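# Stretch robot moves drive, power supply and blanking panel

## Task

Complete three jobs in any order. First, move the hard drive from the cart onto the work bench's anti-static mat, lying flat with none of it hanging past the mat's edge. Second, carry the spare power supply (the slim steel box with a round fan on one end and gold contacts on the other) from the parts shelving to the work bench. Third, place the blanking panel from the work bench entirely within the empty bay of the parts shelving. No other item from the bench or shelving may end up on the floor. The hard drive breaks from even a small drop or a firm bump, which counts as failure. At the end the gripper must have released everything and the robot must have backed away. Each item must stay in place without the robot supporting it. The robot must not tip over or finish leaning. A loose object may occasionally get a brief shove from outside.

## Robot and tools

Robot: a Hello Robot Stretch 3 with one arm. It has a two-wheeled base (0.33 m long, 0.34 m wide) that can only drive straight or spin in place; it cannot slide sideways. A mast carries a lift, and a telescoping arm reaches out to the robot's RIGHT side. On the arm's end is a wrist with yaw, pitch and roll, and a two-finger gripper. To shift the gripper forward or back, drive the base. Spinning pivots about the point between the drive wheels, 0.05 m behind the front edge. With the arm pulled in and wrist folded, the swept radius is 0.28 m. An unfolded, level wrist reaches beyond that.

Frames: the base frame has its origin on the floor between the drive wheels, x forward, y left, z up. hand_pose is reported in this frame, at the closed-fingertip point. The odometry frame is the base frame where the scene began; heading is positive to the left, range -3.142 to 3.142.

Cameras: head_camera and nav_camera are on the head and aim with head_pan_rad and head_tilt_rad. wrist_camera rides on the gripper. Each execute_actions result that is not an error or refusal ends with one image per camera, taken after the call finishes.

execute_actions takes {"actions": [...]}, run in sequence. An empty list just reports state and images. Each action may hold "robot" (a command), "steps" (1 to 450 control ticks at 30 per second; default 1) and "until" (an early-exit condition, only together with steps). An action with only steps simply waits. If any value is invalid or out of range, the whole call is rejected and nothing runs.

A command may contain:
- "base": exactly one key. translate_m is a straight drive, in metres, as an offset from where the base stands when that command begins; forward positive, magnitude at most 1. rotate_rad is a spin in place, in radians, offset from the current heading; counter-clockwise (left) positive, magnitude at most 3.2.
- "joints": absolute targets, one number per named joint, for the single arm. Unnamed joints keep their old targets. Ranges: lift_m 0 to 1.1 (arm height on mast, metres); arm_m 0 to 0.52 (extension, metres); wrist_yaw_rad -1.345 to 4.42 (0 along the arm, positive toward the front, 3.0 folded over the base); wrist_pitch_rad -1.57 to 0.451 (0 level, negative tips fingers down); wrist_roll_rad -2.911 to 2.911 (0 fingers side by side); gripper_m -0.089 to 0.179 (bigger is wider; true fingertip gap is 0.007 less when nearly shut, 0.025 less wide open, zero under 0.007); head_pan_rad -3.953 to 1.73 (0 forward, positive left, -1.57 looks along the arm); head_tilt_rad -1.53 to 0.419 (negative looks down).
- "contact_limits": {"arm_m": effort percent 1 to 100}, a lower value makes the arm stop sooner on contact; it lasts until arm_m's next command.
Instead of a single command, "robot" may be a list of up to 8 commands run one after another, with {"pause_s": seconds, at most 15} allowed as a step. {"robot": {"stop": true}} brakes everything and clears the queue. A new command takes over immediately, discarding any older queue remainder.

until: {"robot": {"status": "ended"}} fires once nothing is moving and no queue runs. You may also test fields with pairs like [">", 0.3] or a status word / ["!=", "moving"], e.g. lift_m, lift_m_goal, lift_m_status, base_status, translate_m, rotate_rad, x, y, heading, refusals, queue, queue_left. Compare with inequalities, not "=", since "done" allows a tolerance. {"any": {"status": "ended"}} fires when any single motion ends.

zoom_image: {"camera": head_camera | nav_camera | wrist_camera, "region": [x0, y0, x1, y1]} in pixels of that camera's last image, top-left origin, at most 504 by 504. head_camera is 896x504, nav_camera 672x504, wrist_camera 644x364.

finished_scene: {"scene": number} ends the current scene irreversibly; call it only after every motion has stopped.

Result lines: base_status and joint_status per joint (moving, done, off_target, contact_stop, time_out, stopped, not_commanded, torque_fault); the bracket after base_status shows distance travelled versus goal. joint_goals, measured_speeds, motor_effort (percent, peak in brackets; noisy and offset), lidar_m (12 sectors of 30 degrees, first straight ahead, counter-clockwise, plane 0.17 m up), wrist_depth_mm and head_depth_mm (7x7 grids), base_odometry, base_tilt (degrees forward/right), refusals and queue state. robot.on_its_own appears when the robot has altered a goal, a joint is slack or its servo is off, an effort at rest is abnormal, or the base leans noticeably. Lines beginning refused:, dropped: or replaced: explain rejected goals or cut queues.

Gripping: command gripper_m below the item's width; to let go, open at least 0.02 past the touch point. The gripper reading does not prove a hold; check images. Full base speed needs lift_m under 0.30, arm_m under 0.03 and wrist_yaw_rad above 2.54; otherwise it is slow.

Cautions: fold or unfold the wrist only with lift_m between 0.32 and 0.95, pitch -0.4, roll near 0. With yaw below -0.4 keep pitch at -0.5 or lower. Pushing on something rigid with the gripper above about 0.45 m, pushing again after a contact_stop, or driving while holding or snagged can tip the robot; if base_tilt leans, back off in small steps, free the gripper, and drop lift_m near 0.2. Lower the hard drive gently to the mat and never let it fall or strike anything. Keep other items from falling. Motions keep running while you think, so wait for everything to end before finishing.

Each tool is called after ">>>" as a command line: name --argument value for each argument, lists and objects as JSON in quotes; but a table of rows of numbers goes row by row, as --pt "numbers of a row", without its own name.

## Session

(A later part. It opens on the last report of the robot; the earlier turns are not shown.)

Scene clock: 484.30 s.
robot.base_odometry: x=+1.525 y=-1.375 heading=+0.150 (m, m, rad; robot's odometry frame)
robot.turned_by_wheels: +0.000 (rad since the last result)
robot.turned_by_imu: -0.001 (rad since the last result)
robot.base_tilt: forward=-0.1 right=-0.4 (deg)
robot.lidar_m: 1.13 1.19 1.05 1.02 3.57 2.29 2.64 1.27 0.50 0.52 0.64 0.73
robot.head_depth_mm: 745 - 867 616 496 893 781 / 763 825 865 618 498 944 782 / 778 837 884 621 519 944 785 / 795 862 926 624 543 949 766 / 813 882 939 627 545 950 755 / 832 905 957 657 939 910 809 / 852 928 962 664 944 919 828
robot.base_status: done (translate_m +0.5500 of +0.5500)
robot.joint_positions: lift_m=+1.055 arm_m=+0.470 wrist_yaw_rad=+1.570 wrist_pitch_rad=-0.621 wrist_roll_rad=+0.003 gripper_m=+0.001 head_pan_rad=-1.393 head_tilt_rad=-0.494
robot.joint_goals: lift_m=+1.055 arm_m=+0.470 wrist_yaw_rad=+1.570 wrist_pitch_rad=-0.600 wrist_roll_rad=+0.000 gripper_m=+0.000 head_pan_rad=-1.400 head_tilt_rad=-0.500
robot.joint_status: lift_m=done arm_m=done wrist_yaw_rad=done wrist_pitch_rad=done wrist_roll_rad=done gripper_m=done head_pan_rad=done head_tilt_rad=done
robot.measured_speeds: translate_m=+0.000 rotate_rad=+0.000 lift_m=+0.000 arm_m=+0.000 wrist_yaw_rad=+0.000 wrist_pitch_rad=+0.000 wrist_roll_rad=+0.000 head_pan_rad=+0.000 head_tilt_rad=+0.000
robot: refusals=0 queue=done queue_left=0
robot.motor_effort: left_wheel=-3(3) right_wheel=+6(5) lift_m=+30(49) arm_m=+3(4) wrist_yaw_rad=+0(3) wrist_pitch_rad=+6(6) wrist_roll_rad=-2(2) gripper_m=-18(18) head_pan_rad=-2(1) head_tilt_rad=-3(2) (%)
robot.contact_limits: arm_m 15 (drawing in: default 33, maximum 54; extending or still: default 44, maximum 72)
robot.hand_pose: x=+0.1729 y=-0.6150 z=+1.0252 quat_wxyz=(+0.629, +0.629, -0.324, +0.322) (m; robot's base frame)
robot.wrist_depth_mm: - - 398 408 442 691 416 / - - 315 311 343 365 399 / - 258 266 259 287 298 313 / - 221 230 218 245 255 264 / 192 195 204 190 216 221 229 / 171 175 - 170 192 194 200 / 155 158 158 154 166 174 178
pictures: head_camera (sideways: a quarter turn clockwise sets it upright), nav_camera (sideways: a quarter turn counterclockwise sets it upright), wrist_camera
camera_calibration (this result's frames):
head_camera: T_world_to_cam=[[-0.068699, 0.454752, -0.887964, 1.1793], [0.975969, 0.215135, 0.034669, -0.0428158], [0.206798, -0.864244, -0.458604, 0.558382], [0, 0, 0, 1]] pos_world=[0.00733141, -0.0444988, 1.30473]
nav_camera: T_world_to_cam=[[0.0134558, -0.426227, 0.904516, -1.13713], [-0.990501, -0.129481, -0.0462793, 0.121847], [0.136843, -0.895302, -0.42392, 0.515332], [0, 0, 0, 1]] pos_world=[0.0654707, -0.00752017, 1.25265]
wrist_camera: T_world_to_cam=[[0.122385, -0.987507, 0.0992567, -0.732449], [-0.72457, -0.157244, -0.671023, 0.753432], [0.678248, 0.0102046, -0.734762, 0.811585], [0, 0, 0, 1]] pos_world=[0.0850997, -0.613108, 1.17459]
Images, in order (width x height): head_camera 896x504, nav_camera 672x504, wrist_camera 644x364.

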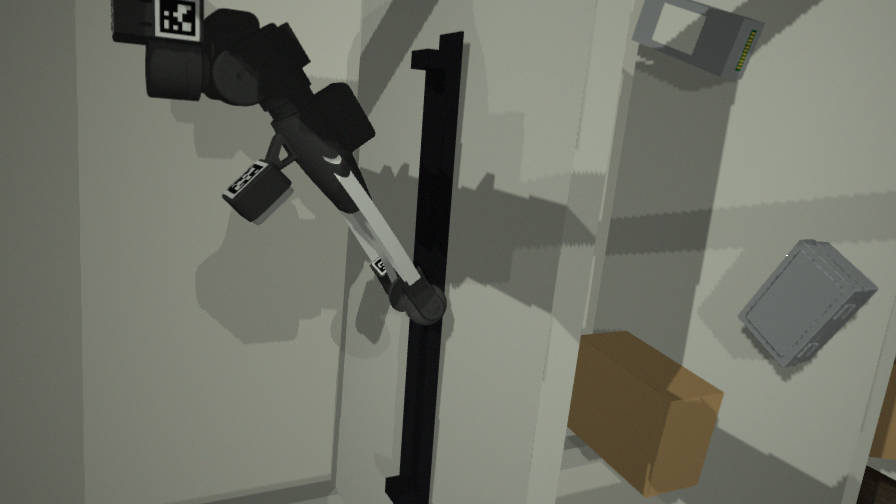

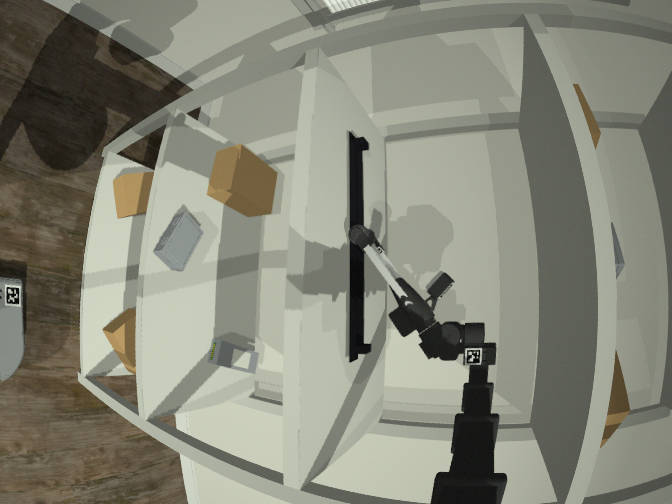

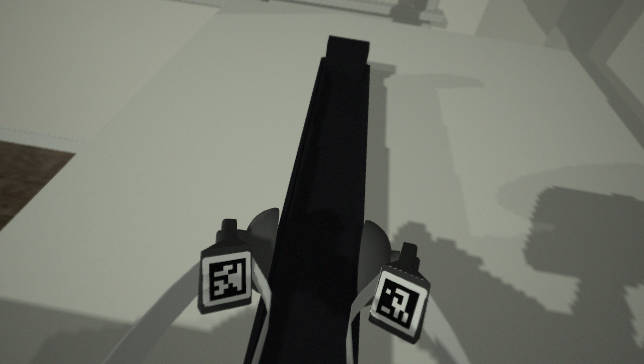

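>>> execute_actions --actions '[{"robot":[{"joints":{"lift_m":1.046}},{"joints":{"gripper_m":0.085}},{"joints":{"lift_m":1.1}},{"joints":{"arm_m":0.0,"head_pan_rad":-1.7,"head_tilt_rad":-0.85}},{"joints":{"lift_m":0.5,"wrist_pitch_rad":-0.9,"gripper_m":0.13}}],"steps":450,"until":{"robot":{"status":"ended"}}}]'

Scene clock: 502.73 s.
robot.base_odometry: x=+1.525 y=-1.375 heading=+0.150 (m, m, rad; robot's odometry frame)
robot.turned_by_wheels: +0.000 (rad since the last result)
robot.turned_by_imu: -0.002 (rad since the last result)
robot.base_tilt: forward=-0.1 right=-0.5 (deg)
robot.lidar_m: 1.13 1.19 1.05 1.02 3.57 2.29 2.63 1.27 0.50 0.53 0.64 0.73
robot.head_depth_mm: 768 595 505 1343 826 1253 1135 / 788 597 503 1029 876 1214 1175 / 783 599 505 982 860 1205 - / 779 581 508 1007 861 1209 1170 / 782 601 509 1014 866 1215 1162 / 781 603 499 1017 829 1215 1149 / 774 604 498 1020 834 1157 1146
robot.base_status: done (translate_m +0.5500 of +0.5500)
robot.joint_positions: lift_m=+0.500 arm_m=+0.000 wrist_yaw_rad=+1.570 wrist_pitch_rad=-0.908 wrist_roll_rad=+0.003 gripper_m=+0.130 head_pan_rad=-1.693 head_tilt_rad=-0.839
robot.joint_goals: lift_m=+0.500 arm_m=+0.000 wrist_yaw_rad=+1.570 wrist_pitch_rad=-0.900 wrist_roll_rad=+0.000 gripper_m=+0.130 head_pan_rad=-1.700 head_tilt_rad=-0.850
robot.joint_status: lift_m=done arm_m=done wrist_yaw_rad=done wrist_pitch_rad=done wrist_roll_rad=done gripper_m=done head_pan_rad=done head_tilt_rad=done
robot.measured_speeds: translate_m=+0.000 rotate_rad=+0.000 lift_m=+0.000 arm_m=+0.000 wrist_yaw_rad=+0.000 wrist_pitch_rad=+0.000 wrist_roll_rad=+0.000 head_pan_rad=+0.000 head_tilt_rad=+0.000
robot: refusals=0 queue=done queue_left=0
robot.motor_effort: left_wheel=-3(3) right_wheel=+5(5) lift_m=+29(48) arm_m=-5(6) wrist_yaw_rad=+0(0) wrist_pitch_rad=+3(6) wrist_roll_rad=-1(1) gripper_m=+0(88) head_pan_rad=-2(18) head_tilt_rad=-5(27) (%)
robot.hand_pose: x=+0.1172 y=-0.1455 z=+0.4222 quat_wxyz=(+0.669, +0.669, -0.231, +0.229) (m; robot's base frame)
robot.wrist_depth_mm: 809 808 847 857 883 872 886 / 723 752 759 773 787 780 827 / 671 683 691 713 732 672 539 / 626 642 646 665 674 612 505 / 581 - 602 610 603 568 552 / 548 - 566 576 574 515 521 / - 522 528 535 546 - 486
pictures: head_camera (sideways: a quarter turn clockwise sets it upright), nav_camera (sideways: a quarter turn counterclockwise sets it upright), wrist_camera
camera_calibration (this result's frames):
head_camera: T_world_to_cam=[[0.102013, 0.726062, -0.68002, 0.90718], [0.994256, -0.096672, 0.0459363, -0.0575779], [-0.0323863, -0.6808, -0.731753, 0.915182], [0, 0, 0, 1]] pos_world=[-0.00565808, -0.0411796, 1.28923]
nav_camera: T_world_to_cam=[[-0.147322, -0.690267, 0.708398, -0.880459], [-0.982987, 0.181609, -0.0274658, 0.0972912], [-0.109693, -0.700393, -0.705278, 0.882877], [0, 0, 0, 1]] pos_world=[0.0627705, -0.00706003, 1.24906]
wrist_camera: T_world_to_cam=[[0.145219, -0.987552, 0.060431, -0.188472], [-0.8849, -0.156959, -0.438538, 0.302904], [0.442565, 0.0102088, -0.896679, 0.497466], [0, 0, 0, 1]] pos_world=[0.0752488, -0.143661, 0.590291]
Images, in order (width x height): head_camera 896x504, nav_camera 672x504, wrist_camera 644x364.

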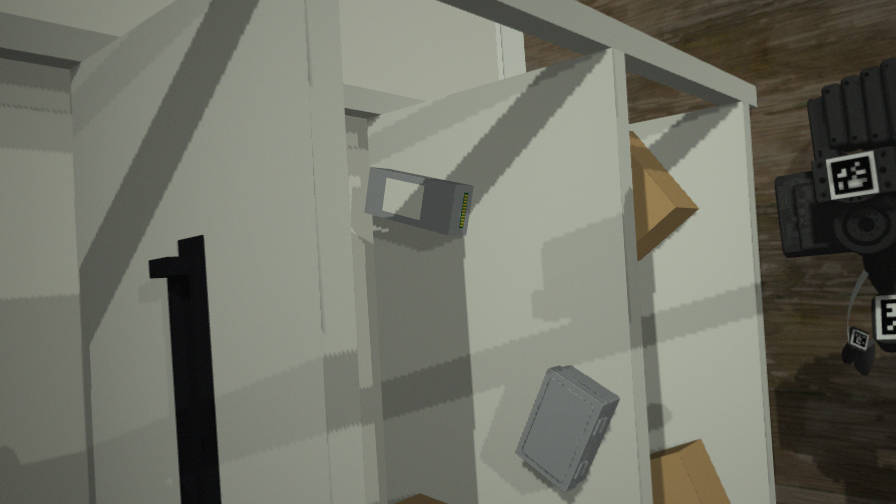

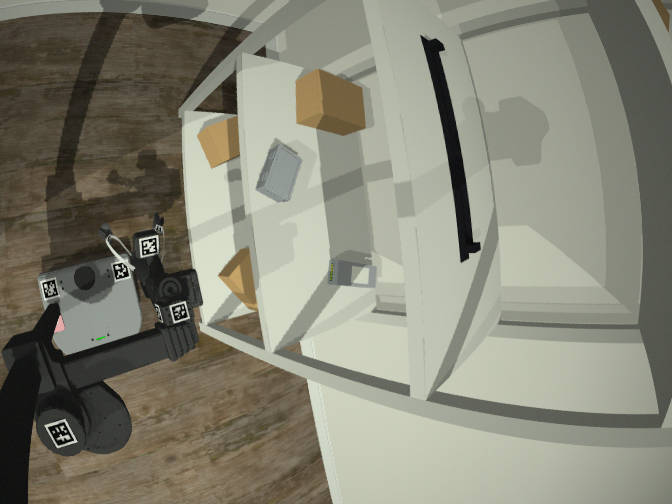

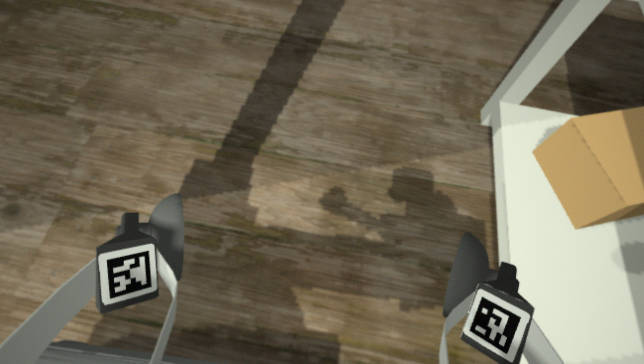

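>>> execute_actions --actions '[{"robot":[{"base":{"translate_m":-0.057},"joints":{"lift_m":0.68,"wrist_pitch_rad":-0.7,"wrist_yaw_rad":-0.29}},{"joints":{"arm_m":0.40},"contact_limits":{"arm_m":12}}],"steps":450,"until":{"robot":{"status":"ended"}}}]'

Scene clock: 524.37 s.
robot.base_odometry: x=+1.469 y=-1.383 heading=+0.150 (m, m, rad; robot's odometry frame)
robot.turned_by_wheels: +0.000 (rad since the last result)
robot.turned_by_imu: -0.001 (rad since the last result)
robot.base_tilt: forward=+0.0 right=-0.6 (deg)
robot.lidar_m: 1.19 1.25 1.05 1.03 3.50 2.24 2.58 1.27 0.47 0.52 0.67 0.77
robot.head_depth_mm: 835 922 501 624 1396 1288 - / 746 596 504 1324 812 - 1135 / 780 600 500 982 843 1208 1139 / 777 603 492 959 860 1174 1143 / 782 583 497 1001 866 1216 1145 / 777 603 496 1017 863 1215 1143 / 773 602 498 1018 822 1176 1144
robot.base_status: done (translate_m -0.0570 of -0.0570)
robot.joint_positions: lift_m=+0.680 arm_m=+0.400 wrist_yaw_rad=-0.289 wrist_pitch_rad=-0.715 wrist_roll_rad=+0.002 gripper_m=+0.130 head_pan_rad=-1.693 head_tilt_rad=-0.839
robot.joint_goals: lift_m=+0.680 arm_m=+0.400 wrist_yaw_rad=-0.290 wrist_pitch_rad=-0.700 wrist_roll_rad=+0.000 gripper_m=+0.130 head_pan_rad=-1.700 head_tilt_rad=-0.850
robot.joint_status: lift_m=done arm_m=done wrist_yaw_rad=done wrist_pitch_rad=done wrist_roll_rad=done gripper_m=done head_pan_rad=done head_tilt_rad=done
robot.measured_speeds: translate_m=+0.000 rotate_rad=+0.000 lift_m=+0.000 arm_m=+0.000 wrist_yaw_rad=+0.000 wrist_pitch_rad=+0.000 wrist_roll_rad=+0.000 head_pan_rad=+0.000 head_tilt_rad=+0.000
robot: refusals=0 queue=done queue_left=0
robot.motor_effort: left_wheel=-3(8) right_wheel=+5(7) lift_m=+46(49) arm_m=+3(4) wrist_yaw_rad=-2(2) wrist_pitch_rad=+4(5) wrist_roll_rad=-1(1) gripper_m=+0(0) head_pan_rad=-2(1) head_tilt_rad=-5(5) (%)
robot.contact_limits: arm_m 12 (drawing in: default 33, maximum 54; extending or still: default 44, maximum 72)
robot.hand_pose: x=-0.0722 y=-0.7150 z=+0.6322 quat_wxyz=(+0.619, +0.149, -0.691, -0.341) (m; robot's base frame)
robot.wrist_depth_mm: 273 281 290 301 316 309 243 / 308 319 334 348 364 279 395 / 343 355 368 375 401 328 477 / 285 295 301 261 318 537 596 / 255 - 270 230 282 665 793 / 238 - 243 210 257 865 856 / 214 219 220 191 234 - 794
pictures: head_camera (sideways: a quarter turn clockwise sets it upright), nav_camera (sideways: a quarter turn counterclockwise sets it upright), wrist_camera
camera_calibration (this result's frames):
head_camera: T_world_to_cam=[[0.10207, 0.726094, -0.679978, 0.907125], [0.994249, -0.0967448, 0.0459377, -0.0575797], [-0.0324292, -0.680756, -0.731793, 0.915233], [0, 0, 0, 1]] pos_world=[-0.0056609, -0.0411781, 1.28923]
nav_camera: T_world_to_cam=[[-0.147376, -0.690297, 0.708358, -0.880406], [-0.982974, 0.18168, -0.0274623, 0.0972865], [-0.109738, -0.700344, -0.705319, 0.882931], [0, 0, 0, 1]] pos_world=[0.0627703, -0.00706099, 1.24906]
wrist_camera: T_world_to_cam=[[-0.984034, 0.154842, 0.0877528, -0.0180558], [0.0718149, 0.796574, -0.60026, 0.991051], [-0.162847, -0.584374, -0.794976, 0.242329], [0, 0, 0, 1]] pos_world=[-0.0494773, -0.645039, 0.789119]
Images, in order (width x height): head_camera 896x504, nav_camera 672x504, wrist_camera 644x364.

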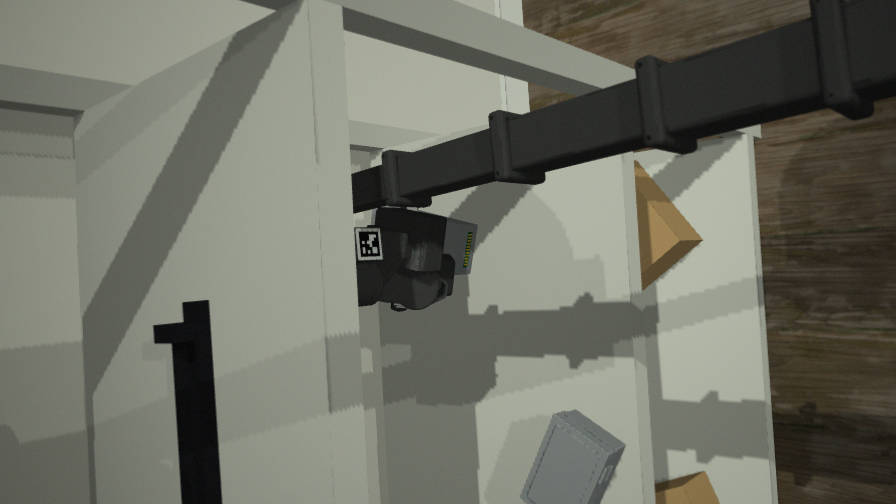

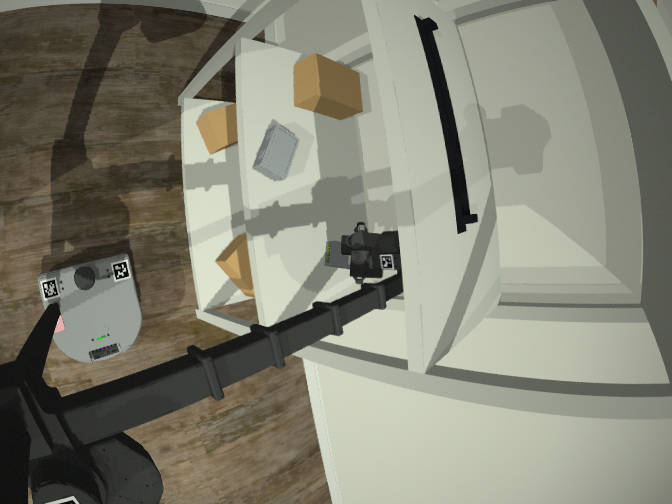

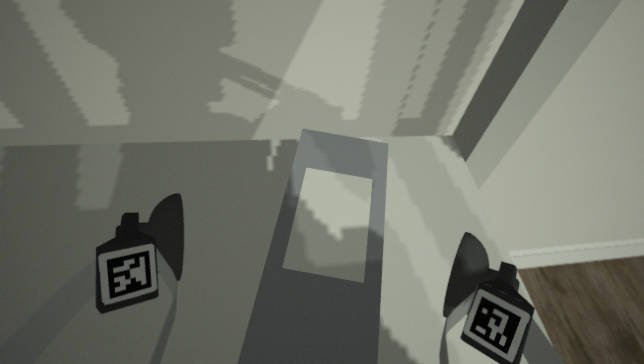

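>>> execute_actions --actions '[{"robot":[{"base":{"translate_m":-0.019},"joints":{"arm_m":0.454,"wrist_yaw_rad":-0.32,"gripper_m":0.12},"contact_limits":{"arm_m":12}},{"joints":{"lift_m":0.63}}],"steps":450,"until":{"robot":{"status":"ended"}}}]'

Scene clock: 539.17 s.
robot.base_odometry: x=+1.450 y=-1.386 heading=+0.150 (m, m, rad; robot's odometry frame)
robot.turned_by_wheels: +0.000 (rad since the last result)
robot.turned_by_imu: -0.001 (rad since the last result)
robot.base_tilt: forward=+0.0 right=-0.4 (deg)
robot.lidar_m: 1.21 1.27 1.05 1.03 3.48 2.22 2.56 1.26 0.46 0.51 0.68 0.73
robot.head_depth_mm: 835 922 500 606 1431 1273 1147 / 757 597 503 1322 803 - - / 776 599 504 1009 842 1212 1137 / 778 603 493 962 862 1173 1140 / 780 585 495 1013 866 1211 1139 / 777 602 496 1015 866 1195 1142 / 772 602 497 1017 829 1188 1149
robot.base_status: done (translate_m -0.0190 of -0.0190)
robot.joint_positions: lift_m=+0.630 arm_m=+0.454 wrist_yaw_rad=-0.318 wrist_pitch_rad=-0.715 wrist_roll_rad=+0.002 gripper_m=+0.120 head_pan_rad=-1.693 head_tilt_rad=-0.839
robot.joint_goals: lift_m=+0.630 arm_m=+0.454 wrist_yaw_rad=-0.320 wrist_pitch_rad=-0.700 wrist_roll_rad=+0.000 gripper_m=+0.120 head_pan_rad=-1.700 head_tilt_rad=-0.850
robot.joint_status: lift_m=done arm_m=done wrist_yaw_rad=done wrist_pitch_rad=done wrist_roll_rad=done gripper_m=done head_pan_rad=done head_tilt_rad=done
robot.measured_speeds: translate_m=+0.000 rotate_rad=+0.000 lift_m=+0.000 arm_m=+0.000 wrist_yaw_rad=+0.000 wrist_pitch_rad=+0.000 wrist_roll_rad=+0.000 head_pan_rad=+0.000 head_tilt_rad=+0.000
robot: refusals=0 queue=done queue_left=0
robot.motor_effort: left_wheel=-3(5) right_wheel=+4(10) lift_m=+29(48) arm_m=+4(5) wrist_yaw_rad=-1(4) wrist_pitch_rad=+4(4) wrist_roll_rad=-2(1) gripper_m=+0(49) head_pan_rad=-3(2) head_tilt_rad=-5(5) (%)
robot.contact_limits: arm_m 12 (drawing in: default 33, maximum 54; extending or still: default 44, maximum 72)
robot.hand_pose: x=-0.0772 y=-0.7674 z=+0.5828 quat_wxyz=(+0.614, +0.139, -0.694, -0.350) (m; robot's base frame)
robot.wrist_depth_mm: 216 224 234 246 259 268 182 / 244 255 267 281 297 240 210 / 279 286 298 314 327 255 405 / 225 233 237 194 248 276 515 / 204 212 208 174 222 237 703 / 189 - 162 158 199 212 824 / - 175 144 145 183 193 722
pictures: head_camera (sideways: a quarter turn clockwise sets it upright), nav_camera (sideways: a quarter turn counterclockwise sets it upright), wrist_camera
camera_calibration (this result's frames):
head_camera: T_world_to_cam=[[0.10207, 0.726094, -0.679977, 0.907124], [0.994248, -0.0967461, 0.0459378, -0.0575798], [-0.03243, -0.680755, -0.731793, 0.915234], [0, 0, 0, 1]] pos_world=[-0.00566095, -0.041178, 1.28923]
nav_camera: T_world_to_cam=[[-0.147377, -0.690297, 0.708357, -0.880405], [-0.982974, 0.181681, -0.0274622, 0.0972865], [-0.109738, -0.700344, -0.70532, 0.882931], [0, 0, 0, 1]] pos_world=[0.0627703, -0.00706102, 1.24906]
wrist_camera: T_world_to_cam=[[-0.979057, 0.183702, 0.0877601, 0.0120172], [0.0951861, 0.794088, -0.600303, 1.00347], [-0.179966, -0.579377, -0.794943, 0.174122], [0, 0, 0, 1]] pos_world=[-0.0524152, -0.698172, 0.739751]
Images, in order (width x height): head_camera 896x504, nav_camera 672x504, wrist_camera 644x364.

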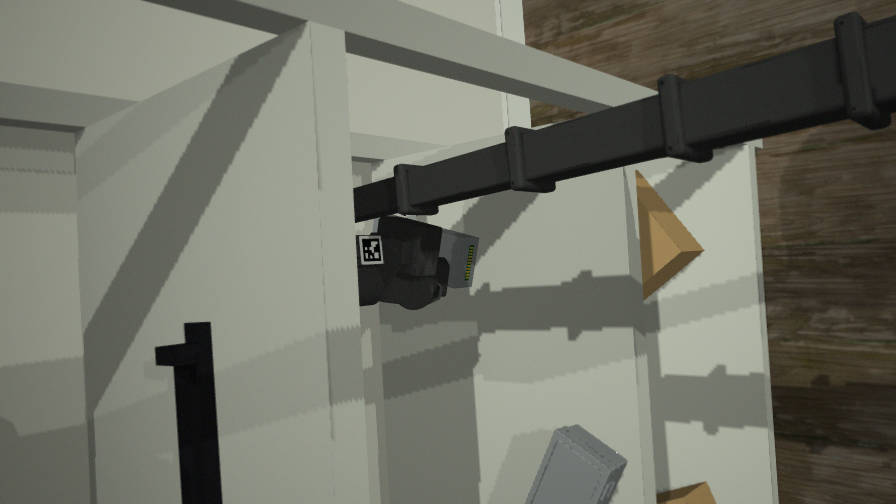

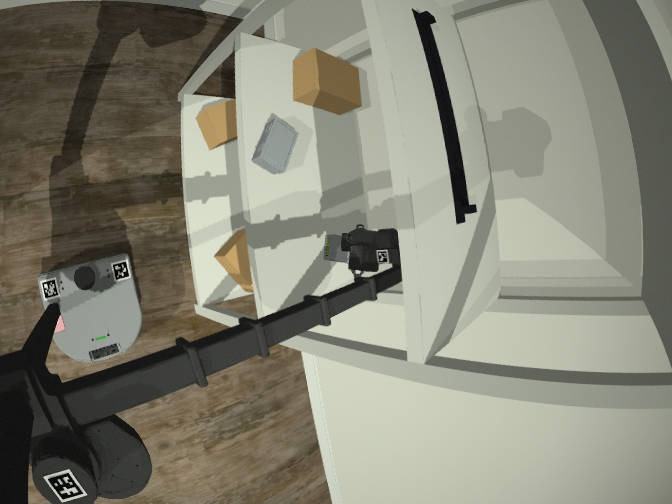

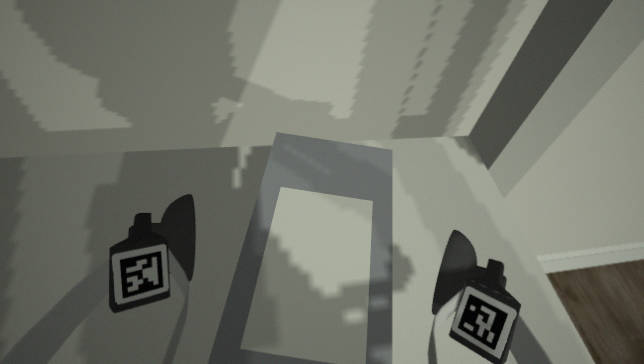

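>>> execute_actions --actions '[{"robot":[{"joints":{"lift_m":0.61}},{"joints":{"gripper_m":0.033}},{"pause_s":0.5},{"joints":{"lift_m":0.64}}],"steps":450,"until":{"robot":{"status":"ended"}}},{"steps":30}]'

Scene clock: 548.80 s.
robot.base_odometry: x=+1.450 y=-1.386 heading=+0.150 (m, m, rad; robot's odometry frame)
robot.turned_by_wheels: +0.000 (rad since the last result)
robot.turned_by_imu: -0.001 (rad since the last result)
robot.base_tilt: forward=-0.2 right=-0.4 (deg)
robot.lidar_m: 1.21 1.27 1.05 1.03 3.47 2.22 2.56 1.26 0.46 0.51 0.68 0.73
robot.head_depth_mm: 835 922 498 606 1431 1276 1158 / 757 596 503 1326 800 - 1135 / 778 599 497 994 850 1214 1136 / 777 602 492 943 862 1174 1136 / 781 584 495 1013 863 1212 1143 / 775 602 495 1017 867 1193 1143 / 772 601 496 1022 829 1197 1148
robot.base_status: done (translate_m -0.0190 of -0.0190)
robot.joint_positions: lift_m=+0.639 arm_m=+0.454 wrist_yaw_rad=-0.319 wrist_pitch_rad=-0.761 wrist_roll_rad=+0.002 gripper_m=+0.034 head_pan_rad=-1.693 head_tilt_rad=-0.839
robot.joint_goals: lift_m=+0.640 arm_m=+0.454 wrist_yaw_rad=-0.320 wrist_pitch_rad=-0.700 wrist_roll_rad=+0.000 gripper_m=+0.033 head_pan_rad=-1.700 head_tilt_rad=-0.850
robot.joint_status: lift_m=done arm_m=done wrist_yaw_rad=done wrist_pitch_rad=done wrist_roll_rad=done gripper_m=done head_pan_rad=done head_tilt_rad=done
robot.measured_speeds: translate_m=+0.000 rotate_rad=+0.000 lift_m=+0.000 arm_m=+0.000 wrist_yaw_rad=+0.000 wrist_pitch_rad=+0.000 wrist_roll_rad=+0.000 head_pan_rad=+0.000 head_tilt_rad=+0.000
robot: refusals=0 queue=done queue_left=0
robot.motor_effort: left_wheel=-3(3) right_wheel=+6(7) lift_m=+55(57) arm_m=+2(3) wrist_yaw_rad=-2(2) wrist_pitch_rad=+18(19) wrist_roll_rad=-1(2) gripper_m=-20(97) head_pan_rad=-2(2) head_tilt_rad=-5(5) (%)
robot.contact_limits: arm_m 12 (drawing in: default 33, maximum 54; extending or still: default 44, maximum 72)
robot.hand_pose: x=-0.0745 y=-0.7591 z=+0.5839 quat_wxyz=(+0.606, +0.155, -0.690, -0.364) (m; robot's base frame)
robot.wrist_depth_mm: 226 232 244 255 267 270 187 / 255 265 281 297 314 245 228 / 279 292 302 186 278 263 434 / 223 228 229 166 238 284 557 / 204 208 147 150 159 232 753 / 187 191 133 136 139 208 796 / 175 175 124 125 131 192 718
pictures: head_camera (sideways: a quarter turn clockwise sets it upright), nav_camera (sideways: a quarter turn counterclockwise sets it upright), wrist_camera
camera_calibration (this result's frames):
head_camera: T_world_to_cam=[[0.102071, 0.726094, -0.679977, 0.907124], [0.994248, -0.0967462, 0.0459377, -0.0575798], [-0.0324301, -0.680755, -0.731793, 0.915234], [0, 0, 0, 1]] pos_world=[-0.00566095, -0.041178, 1.28923]
nav_camera: T_world_to_cam=[[-0.147377, -0.690297, 0.708357, -0.880405], [-0.982974, 0.181682, -0.0274622, 0.0972865], [-0.109738, -0.700344, -0.70532, 0.882931], [0, 0, 0, 1]] pos_world=[0.0627703, -0.00706104, 1.24906]
wrist_camera: T_world_to_cam=[[-0.980182, 0.180535, 0.0815489, 0.0141473], [0.104101, 0.819653, -0.563322, 0.995713], [-0.168541, -0.543669, -0.822203, 0.224135], [0, 0, 0, 1]] pos_world=[-0.0520114, -0.696838, 0.744038]
Images, in order (width x height): head_camera 896x504, nav_camera 672x504, wrist_camera 644x364.

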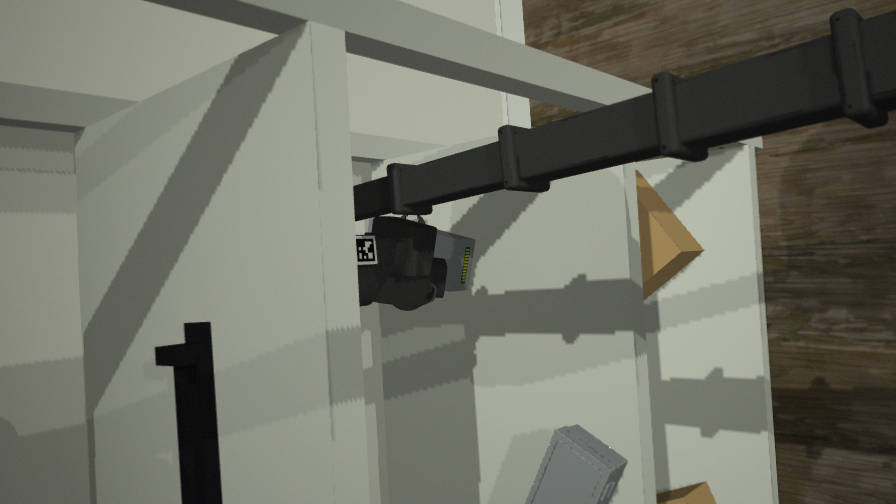

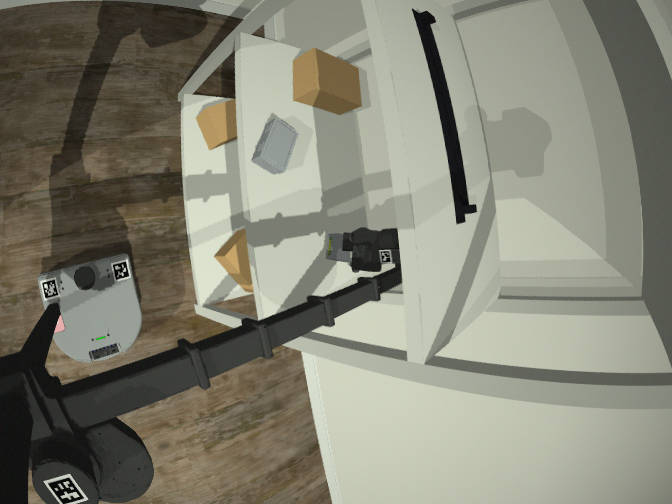

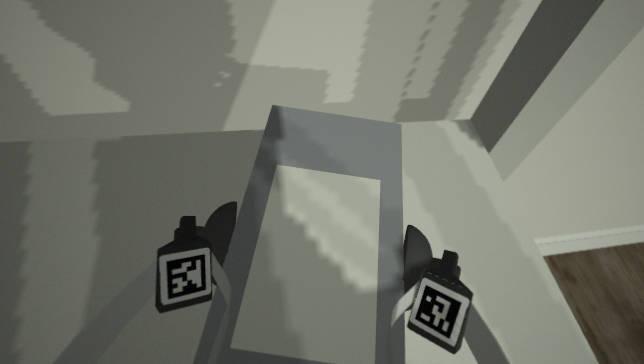

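>>> execute_actions --actions '[{"robot":[{"joints":{"lift_m":0.66}},{"joints":{"arm_m":0.0}},{"joints":{"wrist_yaw_rad":1.57}},{"base":{"rotate_rad":-1.2},"joints":{"head_pan_rad":-3.14,"head_tilt_rad":-0.6}},{"base":{"translate_m":-1.0},"joints":{"lift_m":0.93}},{"base":{"translate_m":-0.14}},{"base":{"rotate_rad":-0.43}},{"base":{"translate_m":-1.0}}],"steps":450,"until":{"robot":{"status":"ended"}}},{"steps":450,"until":{"robot":{"status":"ended"}}},{"steps":450,"until":{"robot":{"status":"ended"}}}]'

Scene clock: 604.93 s.
robot.base_odometry: x=+0.792 y=+0.598 heading=-1.480 (m, m, rad; robot's odometry frame)
robot.turned_by_wheels: -1.630 (rad since the last result)
robot.turned_by_imu: -1.627 (rad since the last result)
robot.base_tilt: forward=+0.0 right=-0.6 (deg)
robot.lidar_m: 2.48 0.63 0.46 0.44 1.72 1.44 1.66 1.08 2.18 2.11 1.95 2.96
robot.head_depth_mm: 1529 1666 1276 1147 - - - / 1526 1656 1292 1146 - - - / 1523 1657 1299 1965 - - - / 1526 1666 1299 2037 1788 1468 - / 1525 1666 1309 1999 1787 1489 - / 1532 1691 1313 2056 1794 1474 - / 1538 1689 1396 1226 1691 1506 -
robot.base_status: done (translate_m -1.0000 of -1.0000)
robot.joint_positions: lift_m=+0.929 arm_m=+0.000 wrist_yaw_rad=+1.569 wrist_pitch_rad=-0.762 wrist_roll_rad=+0.002 gripper_m=+0.034 head_pan_rad=-3.133 head_tilt_rad=-0.606
robot.joint_goals: lift_m=+0.930 arm_m=+0.000 wrist_yaw_rad=+1.570 wrist_pitch_rad=-0.700 wrist_roll_rad=+0.000 gripper_m=+0.033 head_pan_rad=-3.140 head_tilt_rad=-0.600
robot.joint_status: lift_m=done arm_m=done wrist_yaw_rad=done wrist_pitch_rad=done wrist_roll_rad=done gripper_m=done head_pan_rad=done head_tilt_rad=done
robot.measured_speeds: translate_m=+0.000 rotate_rad=+0.000 lift_m=+0.000 arm_m=+0.000 wrist_yaw_rad=+0.000 wrist_pitch_rad=+0.000 wrist_roll_rad=+0.000 head_pan_rad=+0.000 head_tilt_rad=+0.000
robot: refusals=0 queue=done queue_left=0
robot.motor_effort: left_wheel=+3(7) right_wheel=-4(10) lift_m=+55(59) arm_m=-5(6) wrist_yaw_rad=+2(7) wrist_pitch_rad=+18(18) wrist_roll_rad=-1(1) gripper_m=-20(20) head_pan_rad=-2(30) head_tilt_rad=+3(22) (%)
robot.hand_pose: x=+0.1474 y=-0.1458 z=+0.8738 quat_wxyz=(+0.650, +0.650, -0.279, +0.277) (m; robot's base frame)
robot.wrist_depth_mm: 720 985 - - - - - / 724 - - - - - - / 736 - - 186 - - - / 763 - - 165 - - - / 781 - 147 149 159 - - / 790 994 134 136 139 - - / 781 947 124 125 131 - -
pictures: head_camera (sideways: a quarter turn clockwise sets it upright), nav_camera (sideways: a quarter turn counterclockwise sets it upright), wrist_camera
camera_calibration (this result's frames):
head_camera: T_world_to_cam=[[0.555849, -0.00798551, -0.831245, 1.10152], [0.0437333, -0.998288, 0.0388345, -0.0425468], [-0.830132, -0.0579392, -0.554548, 0.689543], [0, 0, 0, 1]] pos_world=[-0.0380064, 0.00627376, 1.29967]
nav_camera: T_world_to_cam=[[-0.520512, 0.0576233, 0.851908, -1.06525], [0.0438966, 0.998207, -0.0406983, 0.108265], [-0.852725, 0.0162118, -0.522108, 0.64913], [0, 0, 0, 1]] pos_world=[-0.005701, -0.0572109, 1.25082]
wrist_camera: T_world_to_cam=[[0.133847, -0.987634, 0.0816314, -0.237264], [-0.811652, -0.156513, -0.562783, 0.625414], [0.568601, 0.00907056, -0.822564, 0.805568], [0, 0, 0, 1]] pos_world=[0.0813289, -0.143751, 1.03397]
Images, in order (width x height): head_camera 896x504, nav_camera 672x504, wrist_camera 644x364.

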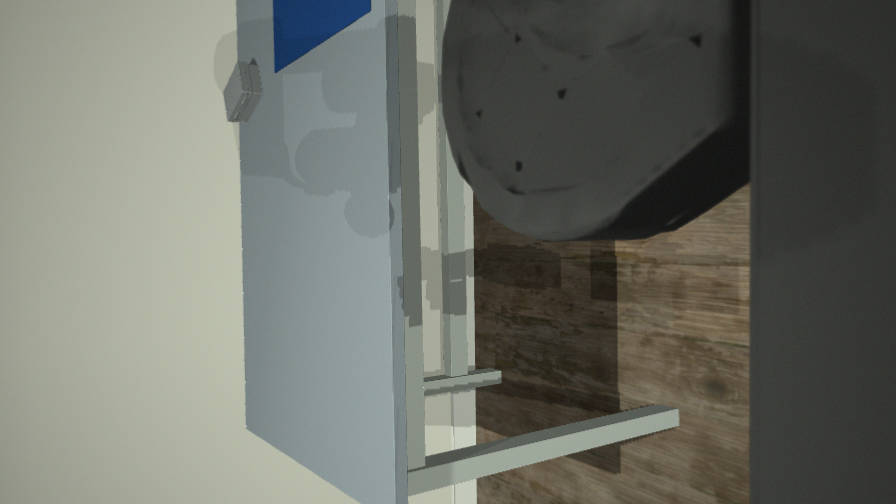

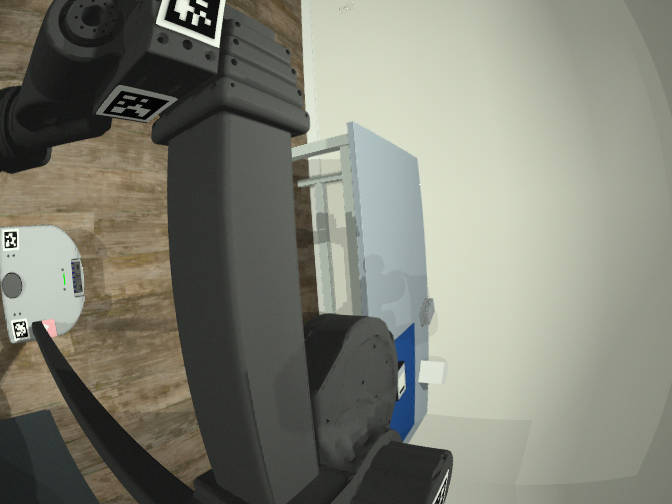

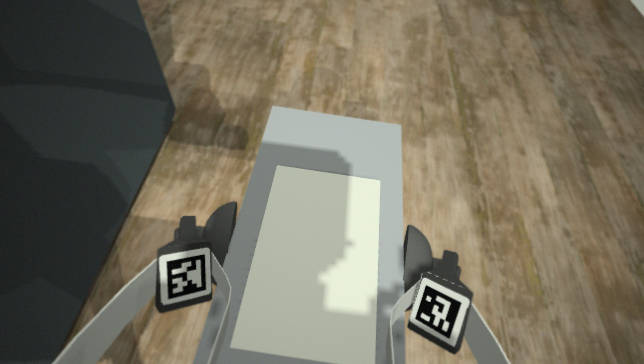

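>>> execute_actions --actions '[{"robot":[{"base":{"translate_m":-0.6}},{"base":{"rotate_rad":-1.5},"joints":{"head_pan_rad":-1.4,"head_tilt_rad":-0.85}},{"joints":{"arm_m":0.4}},{"joints":{"lift_m":0.866}}],"steps":450,"until":{"robot":{"status":"ended"}}},{"steps":200,"until":{"robot":{"status":"ended"}}}]'

Scene clock: 625.63 s.
robot.base_odometry: x=+0.737 y=+1.196 heading=-2.979 (m, m, rad; robot's odometry frame)
robot.turned_by_wheels: -1.500 (rad since the last result)
robot.turned_by_imu: -1.498 (rad since the last result)
robot.base_tilt: forward=+0.2 right=-0.5 (deg)
robot.lidar_m: 2.09 2.24 2.58 1.37 0.75 0.87 1.65 1.08 1.09 1.06 0.56 1.81
robot.head_depth_mm: 1002 982 839 695 621 1273 1135 / 1036 1106 795 698 638 1276 1137 / 1059 1070 787 685 1379 1282 1135 / 1086 1070 874 672 1385 1282 1138 / 1111 1079 852 687 1417 1289 1141 / 1137 1233 854 705 1453 1244 1146 / 1163 1353 884 710 872 1274 1146
robot.base_status: done (rotate_rad -1.4998 of -1.5000)
robot.joint_positions: lift_m=+0.866 arm_m=+0.400 wrist_yaw_rad=+1.569 wrist_pitch_rad=-0.762 wrist_roll_rad=+0.002 gripper_m=+0.034 head_pan_rad=-1.407 head_tilt_rad=-0.839
robot.joint_goals: lift_m=+0.866 arm_m=+0.400 wrist_yaw_rad=+1.570 wrist_pitch_rad=-0.700 wrist_roll_rad=+0.000 gripper_m=+0.033 head_pan_rad=-1.400 head_tilt_rad=-0.850
robot.joint_status: lift_m=done arm_m=done wrist_yaw_rad=done wrist_pitch_rad=done wrist_roll_rad=done gripper_m=done head_pan_rad=done head_tilt_rad=done
robot.measured_speeds: translate_m=+0.000 rotate_rad=+0.000 lift_m=+0.000 arm_m=+0.000 wrist_yaw_rad=+0.000 wrist_pitch_rad=+0.000 wrist_roll_rad=+0.000 head_pan_rad=+0.000 head_tilt_rad=+0.000
robot: refusals=0 queue=done queue_left=0
robot.motor_effort: left_wheel=+3(8) right_wheel=-4(10) lift_m=+39(55) arm_m=+4(5) wrist_yaw_rad=+1(2) wrist_pitch_rad=+18(18) wrist_roll_rad=-1(1) gripper_m=-20(20) head_pan_rad=+2(29) head_tilt_rad=-4(26) (%)
robot.hand_pose: x=+0.1474 y=-0.5452 z=+0.8104 quat_wxyz=(+0.650, +0.650, -0.279, +0.277) (m; robot's base frame)
robot.wrist_depth_mm: - - 339 351 - - 991 / - - 295 305 311 325 335 / - 262 258 187 276 283 291 / - 226 229 165 238 251 259 / 211 208 147 150 160 229 232 / 188 191 133 136 139 207 210 / 174 174 124 125 131 189 193
pictures: head_camera (sideways: a quarter turn clockwise sets it upright), nav_camera (sideways: a quarter turn counterclockwise sets it upright), wrist_camera
camera_calibration (this result's frames):
head_camera: T_world_to_cam=[[-0.107062, 0.725455, -0.679892, 0.908288], [0.981123, 0.187848, 0.0459407, -0.0575035], [0.161044, -0.662139, -0.731872, 0.914157], [0, 0, 0, 1]] pos_world=[0.00644121, -0.0428218, 1.28923]
nav_camera: T_world_to_cam=[[0.0534936, -0.703907, 0.708275, -0.881524], [-0.994283, -0.103186, -0.0274552, 0.0973463], [0.0924103, -0.702757, -0.705402, 0.881805], [0, 0, 0, 1]] pos_world=[0.0624578, 0.00922959, 1.24906]
wrist_camera: T_world_to_cam=[[0.134256, -0.987579, 0.0816285, -0.626598], [-0.811572, -0.156848, -0.562805, 0.527061], [0.568617, 0.00931247, -0.82255, 0.757177], [0, 0, 0, 1]] pos_world=[0.0813291, -0.543198, 0.970597]
Images, in order (width x height): head_camera 896x504, nav_camera 672x504, wrist_camera 644x364.

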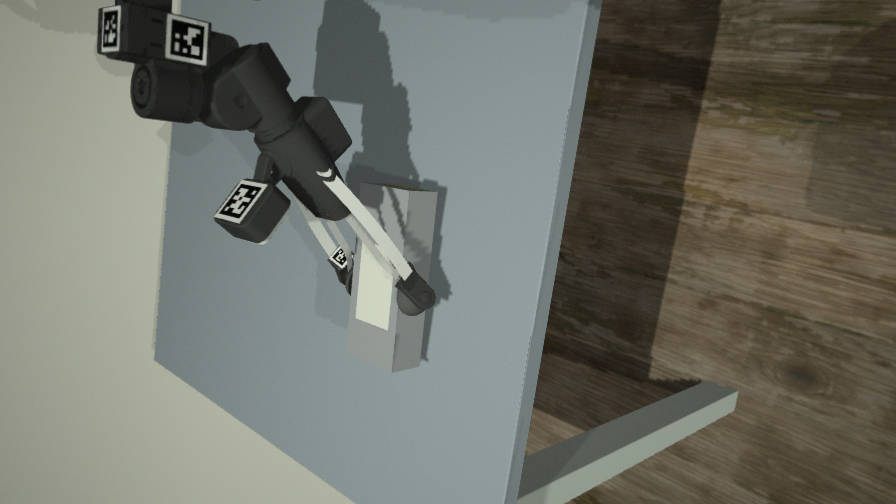

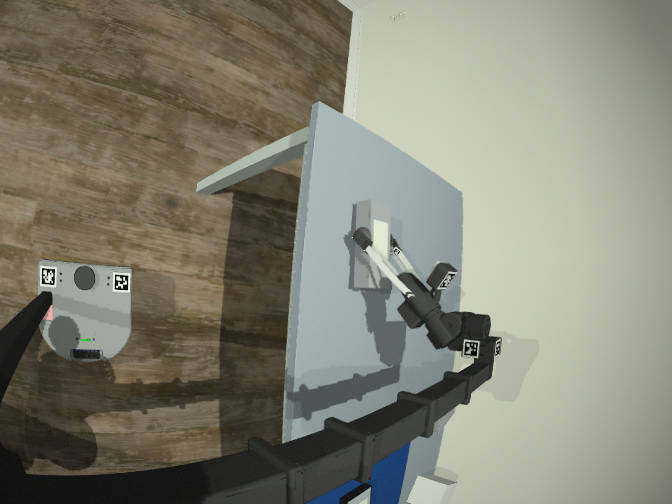

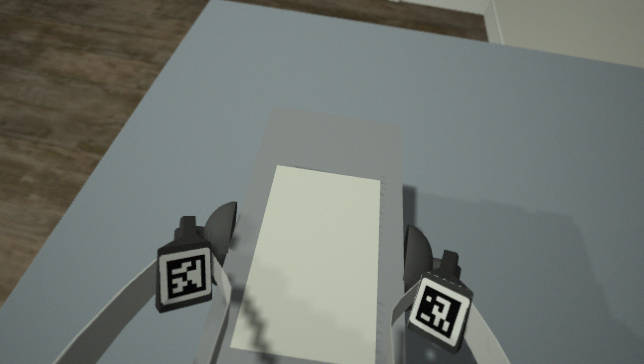

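Same depths as lift 0.639 at the shelf (offset 0.227). Lower to ~0.841, release, retreat.

>>> execute_actions --actions '[{"robot":[{"joints":{"lift_m":0.85}},{"joints":{"lift_m":0.845}},{"joints":{"lift_m":0.841}},{"joints":{"gripper_m":0.12}},{"joints":{"lift_m":0.95}},{"joints":{"arm_m":0.0,"head_pan_rad":-2.0,"head_tilt_rad":-0.7}}],"steps":450,"until":{"robot":{"status":"ended"}}}]'

Scene clock: 639.60 s.
robot.base_odometry: x=+0.737 y=+1.196 heading=-2.979 (m, m, rad; robot's odometry frame)
robot.turned_by_wheels: +0.000 (rad since the last result)
robot.turned_by_imu: -0.002 (rad since the last result)
robot.base_tilt: forward=+0.0 right=-0.6 (deg)
robot.lidar_m: 2.09 2.24 2.57 1.37 0.75 0.87 1.66 1.08 1.09 1.06 0.56 1.81
robot.head_depth_mm: 1214 1290 1040 847 - - 1163 / 1165 1250 1045 882 - 1310 1185 / 1122 1260 1048 873 - 1312 1188 / 1092 1205 1060 878 - - 1173 / 1052 1171 1063 864 - - - / 1017 1127 1067 822 - - - / 985 1086 1073 826 691 609 -
robot.base_status: done (rotate_rad -1.4999 of -1.5000)
robot.joint_positions: lift_m=+0.950 arm_m=+0.000 wrist_yaw_rad=+1.570 wrist_pitch_rad=-0.715 wrist_roll_rad=+0.002 gripper_m=+0.120 head_pan_rad=-1.993 head_tilt_rad=-0.704
robot.joint_goals: lift_m=+0.950 arm_m=+0.000 wrist_yaw_rad=+1.570 wrist_pitch_rad=-0.700 wrist_roll_rad=+0.000 gripper_m=+0.120 head_pan_rad=-2.000 head_tilt_rad=-0.700
robot.joint_status: lift_m=done arm_m=done wrist_yaw_rad=done wrist_pitch_rad=done wrist_roll_rad=done gripper_m=done head_pan_rad=done head_tilt_rad=done
robot.measured_speeds: translate_m=+0.000 rotate_rad=+0.000 lift_m=+0.000 arm_m=+0.000 wrist_yaw_rad=+0.000 wrist_pitch_rad=+0.000 wrist_roll_rad=+0.000 head_pan_rad=+0.000 head_tilt_rad=+0.000
robot: refusals=0 queue=done queue_left=0
robot.motor_effort: left_wheel=+2(3) right_wheel=-3(4) lift_m=+46(51) arm_m=-5(5) wrist_yaw_rad=+0(2) wrist_pitch_rad=+5(18) wrist_roll_rad=-1(1) gripper_m=+0(85) head_pan_rad=-2(24) head_tilt_rad=+2(17) (%)
robot.hand_pose: x=+0.1562 y=-0.1456 z=+0.9021 quat_wxyz=(+0.644, +0.643, -0.294, +0.292) (m; robot's base frame)
robot.wrist_depth_mm: - - - - - - - / - - - - - - - / - - - - - - - / - - - - - - 398 / - - - - - 546 350 / - - - - - - 322 / 936 965 993 - - - 293
pictures: head_camera (sideways: a quarter turn clockwise sets it upright), nav_camera (sideways: a quarter turn counterclockwise sets it upright), wrist_camera
camera_calibration (this result's frames):
head_camera: T_world_to_cam=[[0.271786, 0.574036, -0.772409, 1.02655], [0.923745, -0.380686, 0.042119, -0.0521858], [-0.269867, -0.724956, -0.633728, 0.789132], [0, 0, 0, 1]] pos_world=[-0.0178348, -0.0370584, 1.29521]
nav_camera: T_world_to_cam=[[-0.303044, -0.52322, 0.796495, -0.994334], [-0.887186, 0.460058, -0.0353355, 0.106958], [-0.347946, -0.717347, -0.603611, 0.752086], [0, 0, 0, 1]] pos_world=[0.0552496, -0.0299556, 1.24973]
wrist_camera: T_world_to_cam=[[0.130966, -0.987486, 0.0878582, -0.245758], [-0.784471, -0.157411, -0.599856, 0.677628], [0.606179, 0.00963863, -0.79527, 0.793432], [0, 0, 0, 1]] pos_world=[0.0828028, -0.143664, 1.05906]
Images, in order (width x height): head_camera 896x504, nav_camera 672x504, wrist_camera 644x364.

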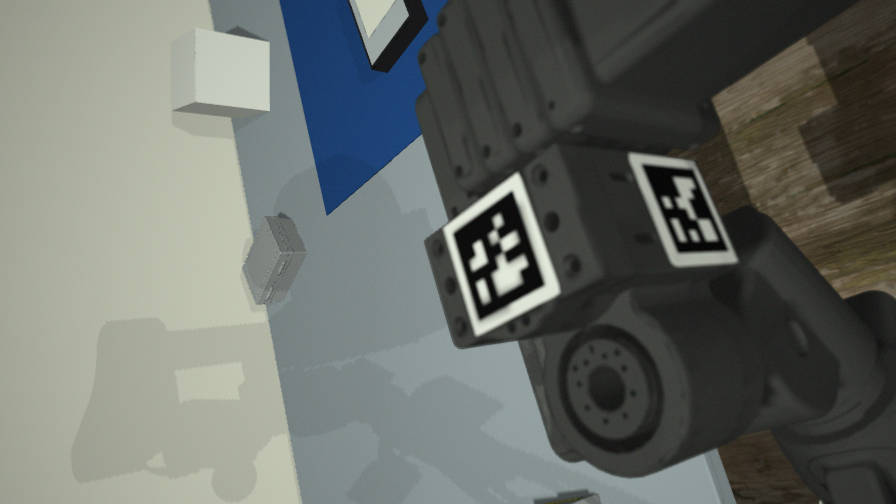

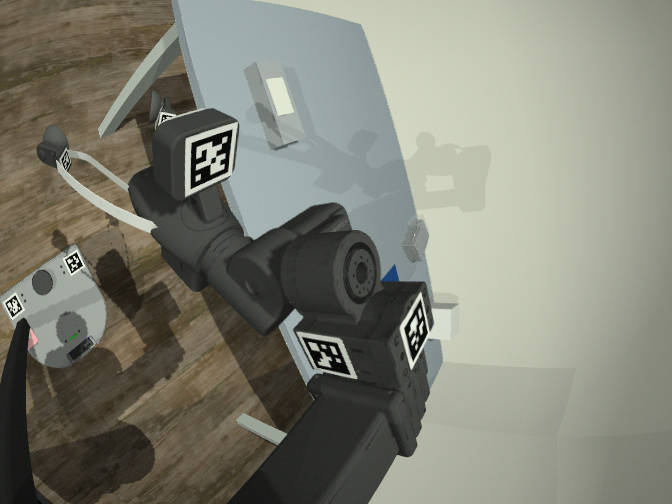

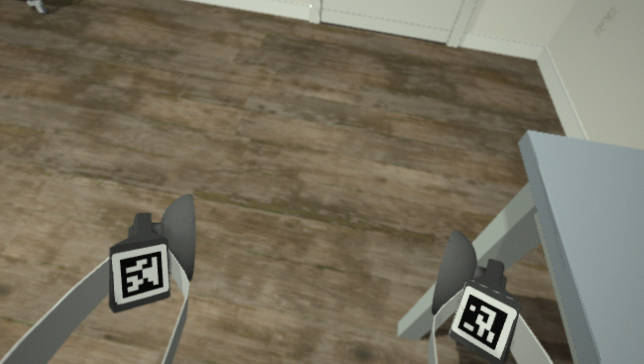

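>>> finished_scene --scene 2

The scene is finished: the task was done.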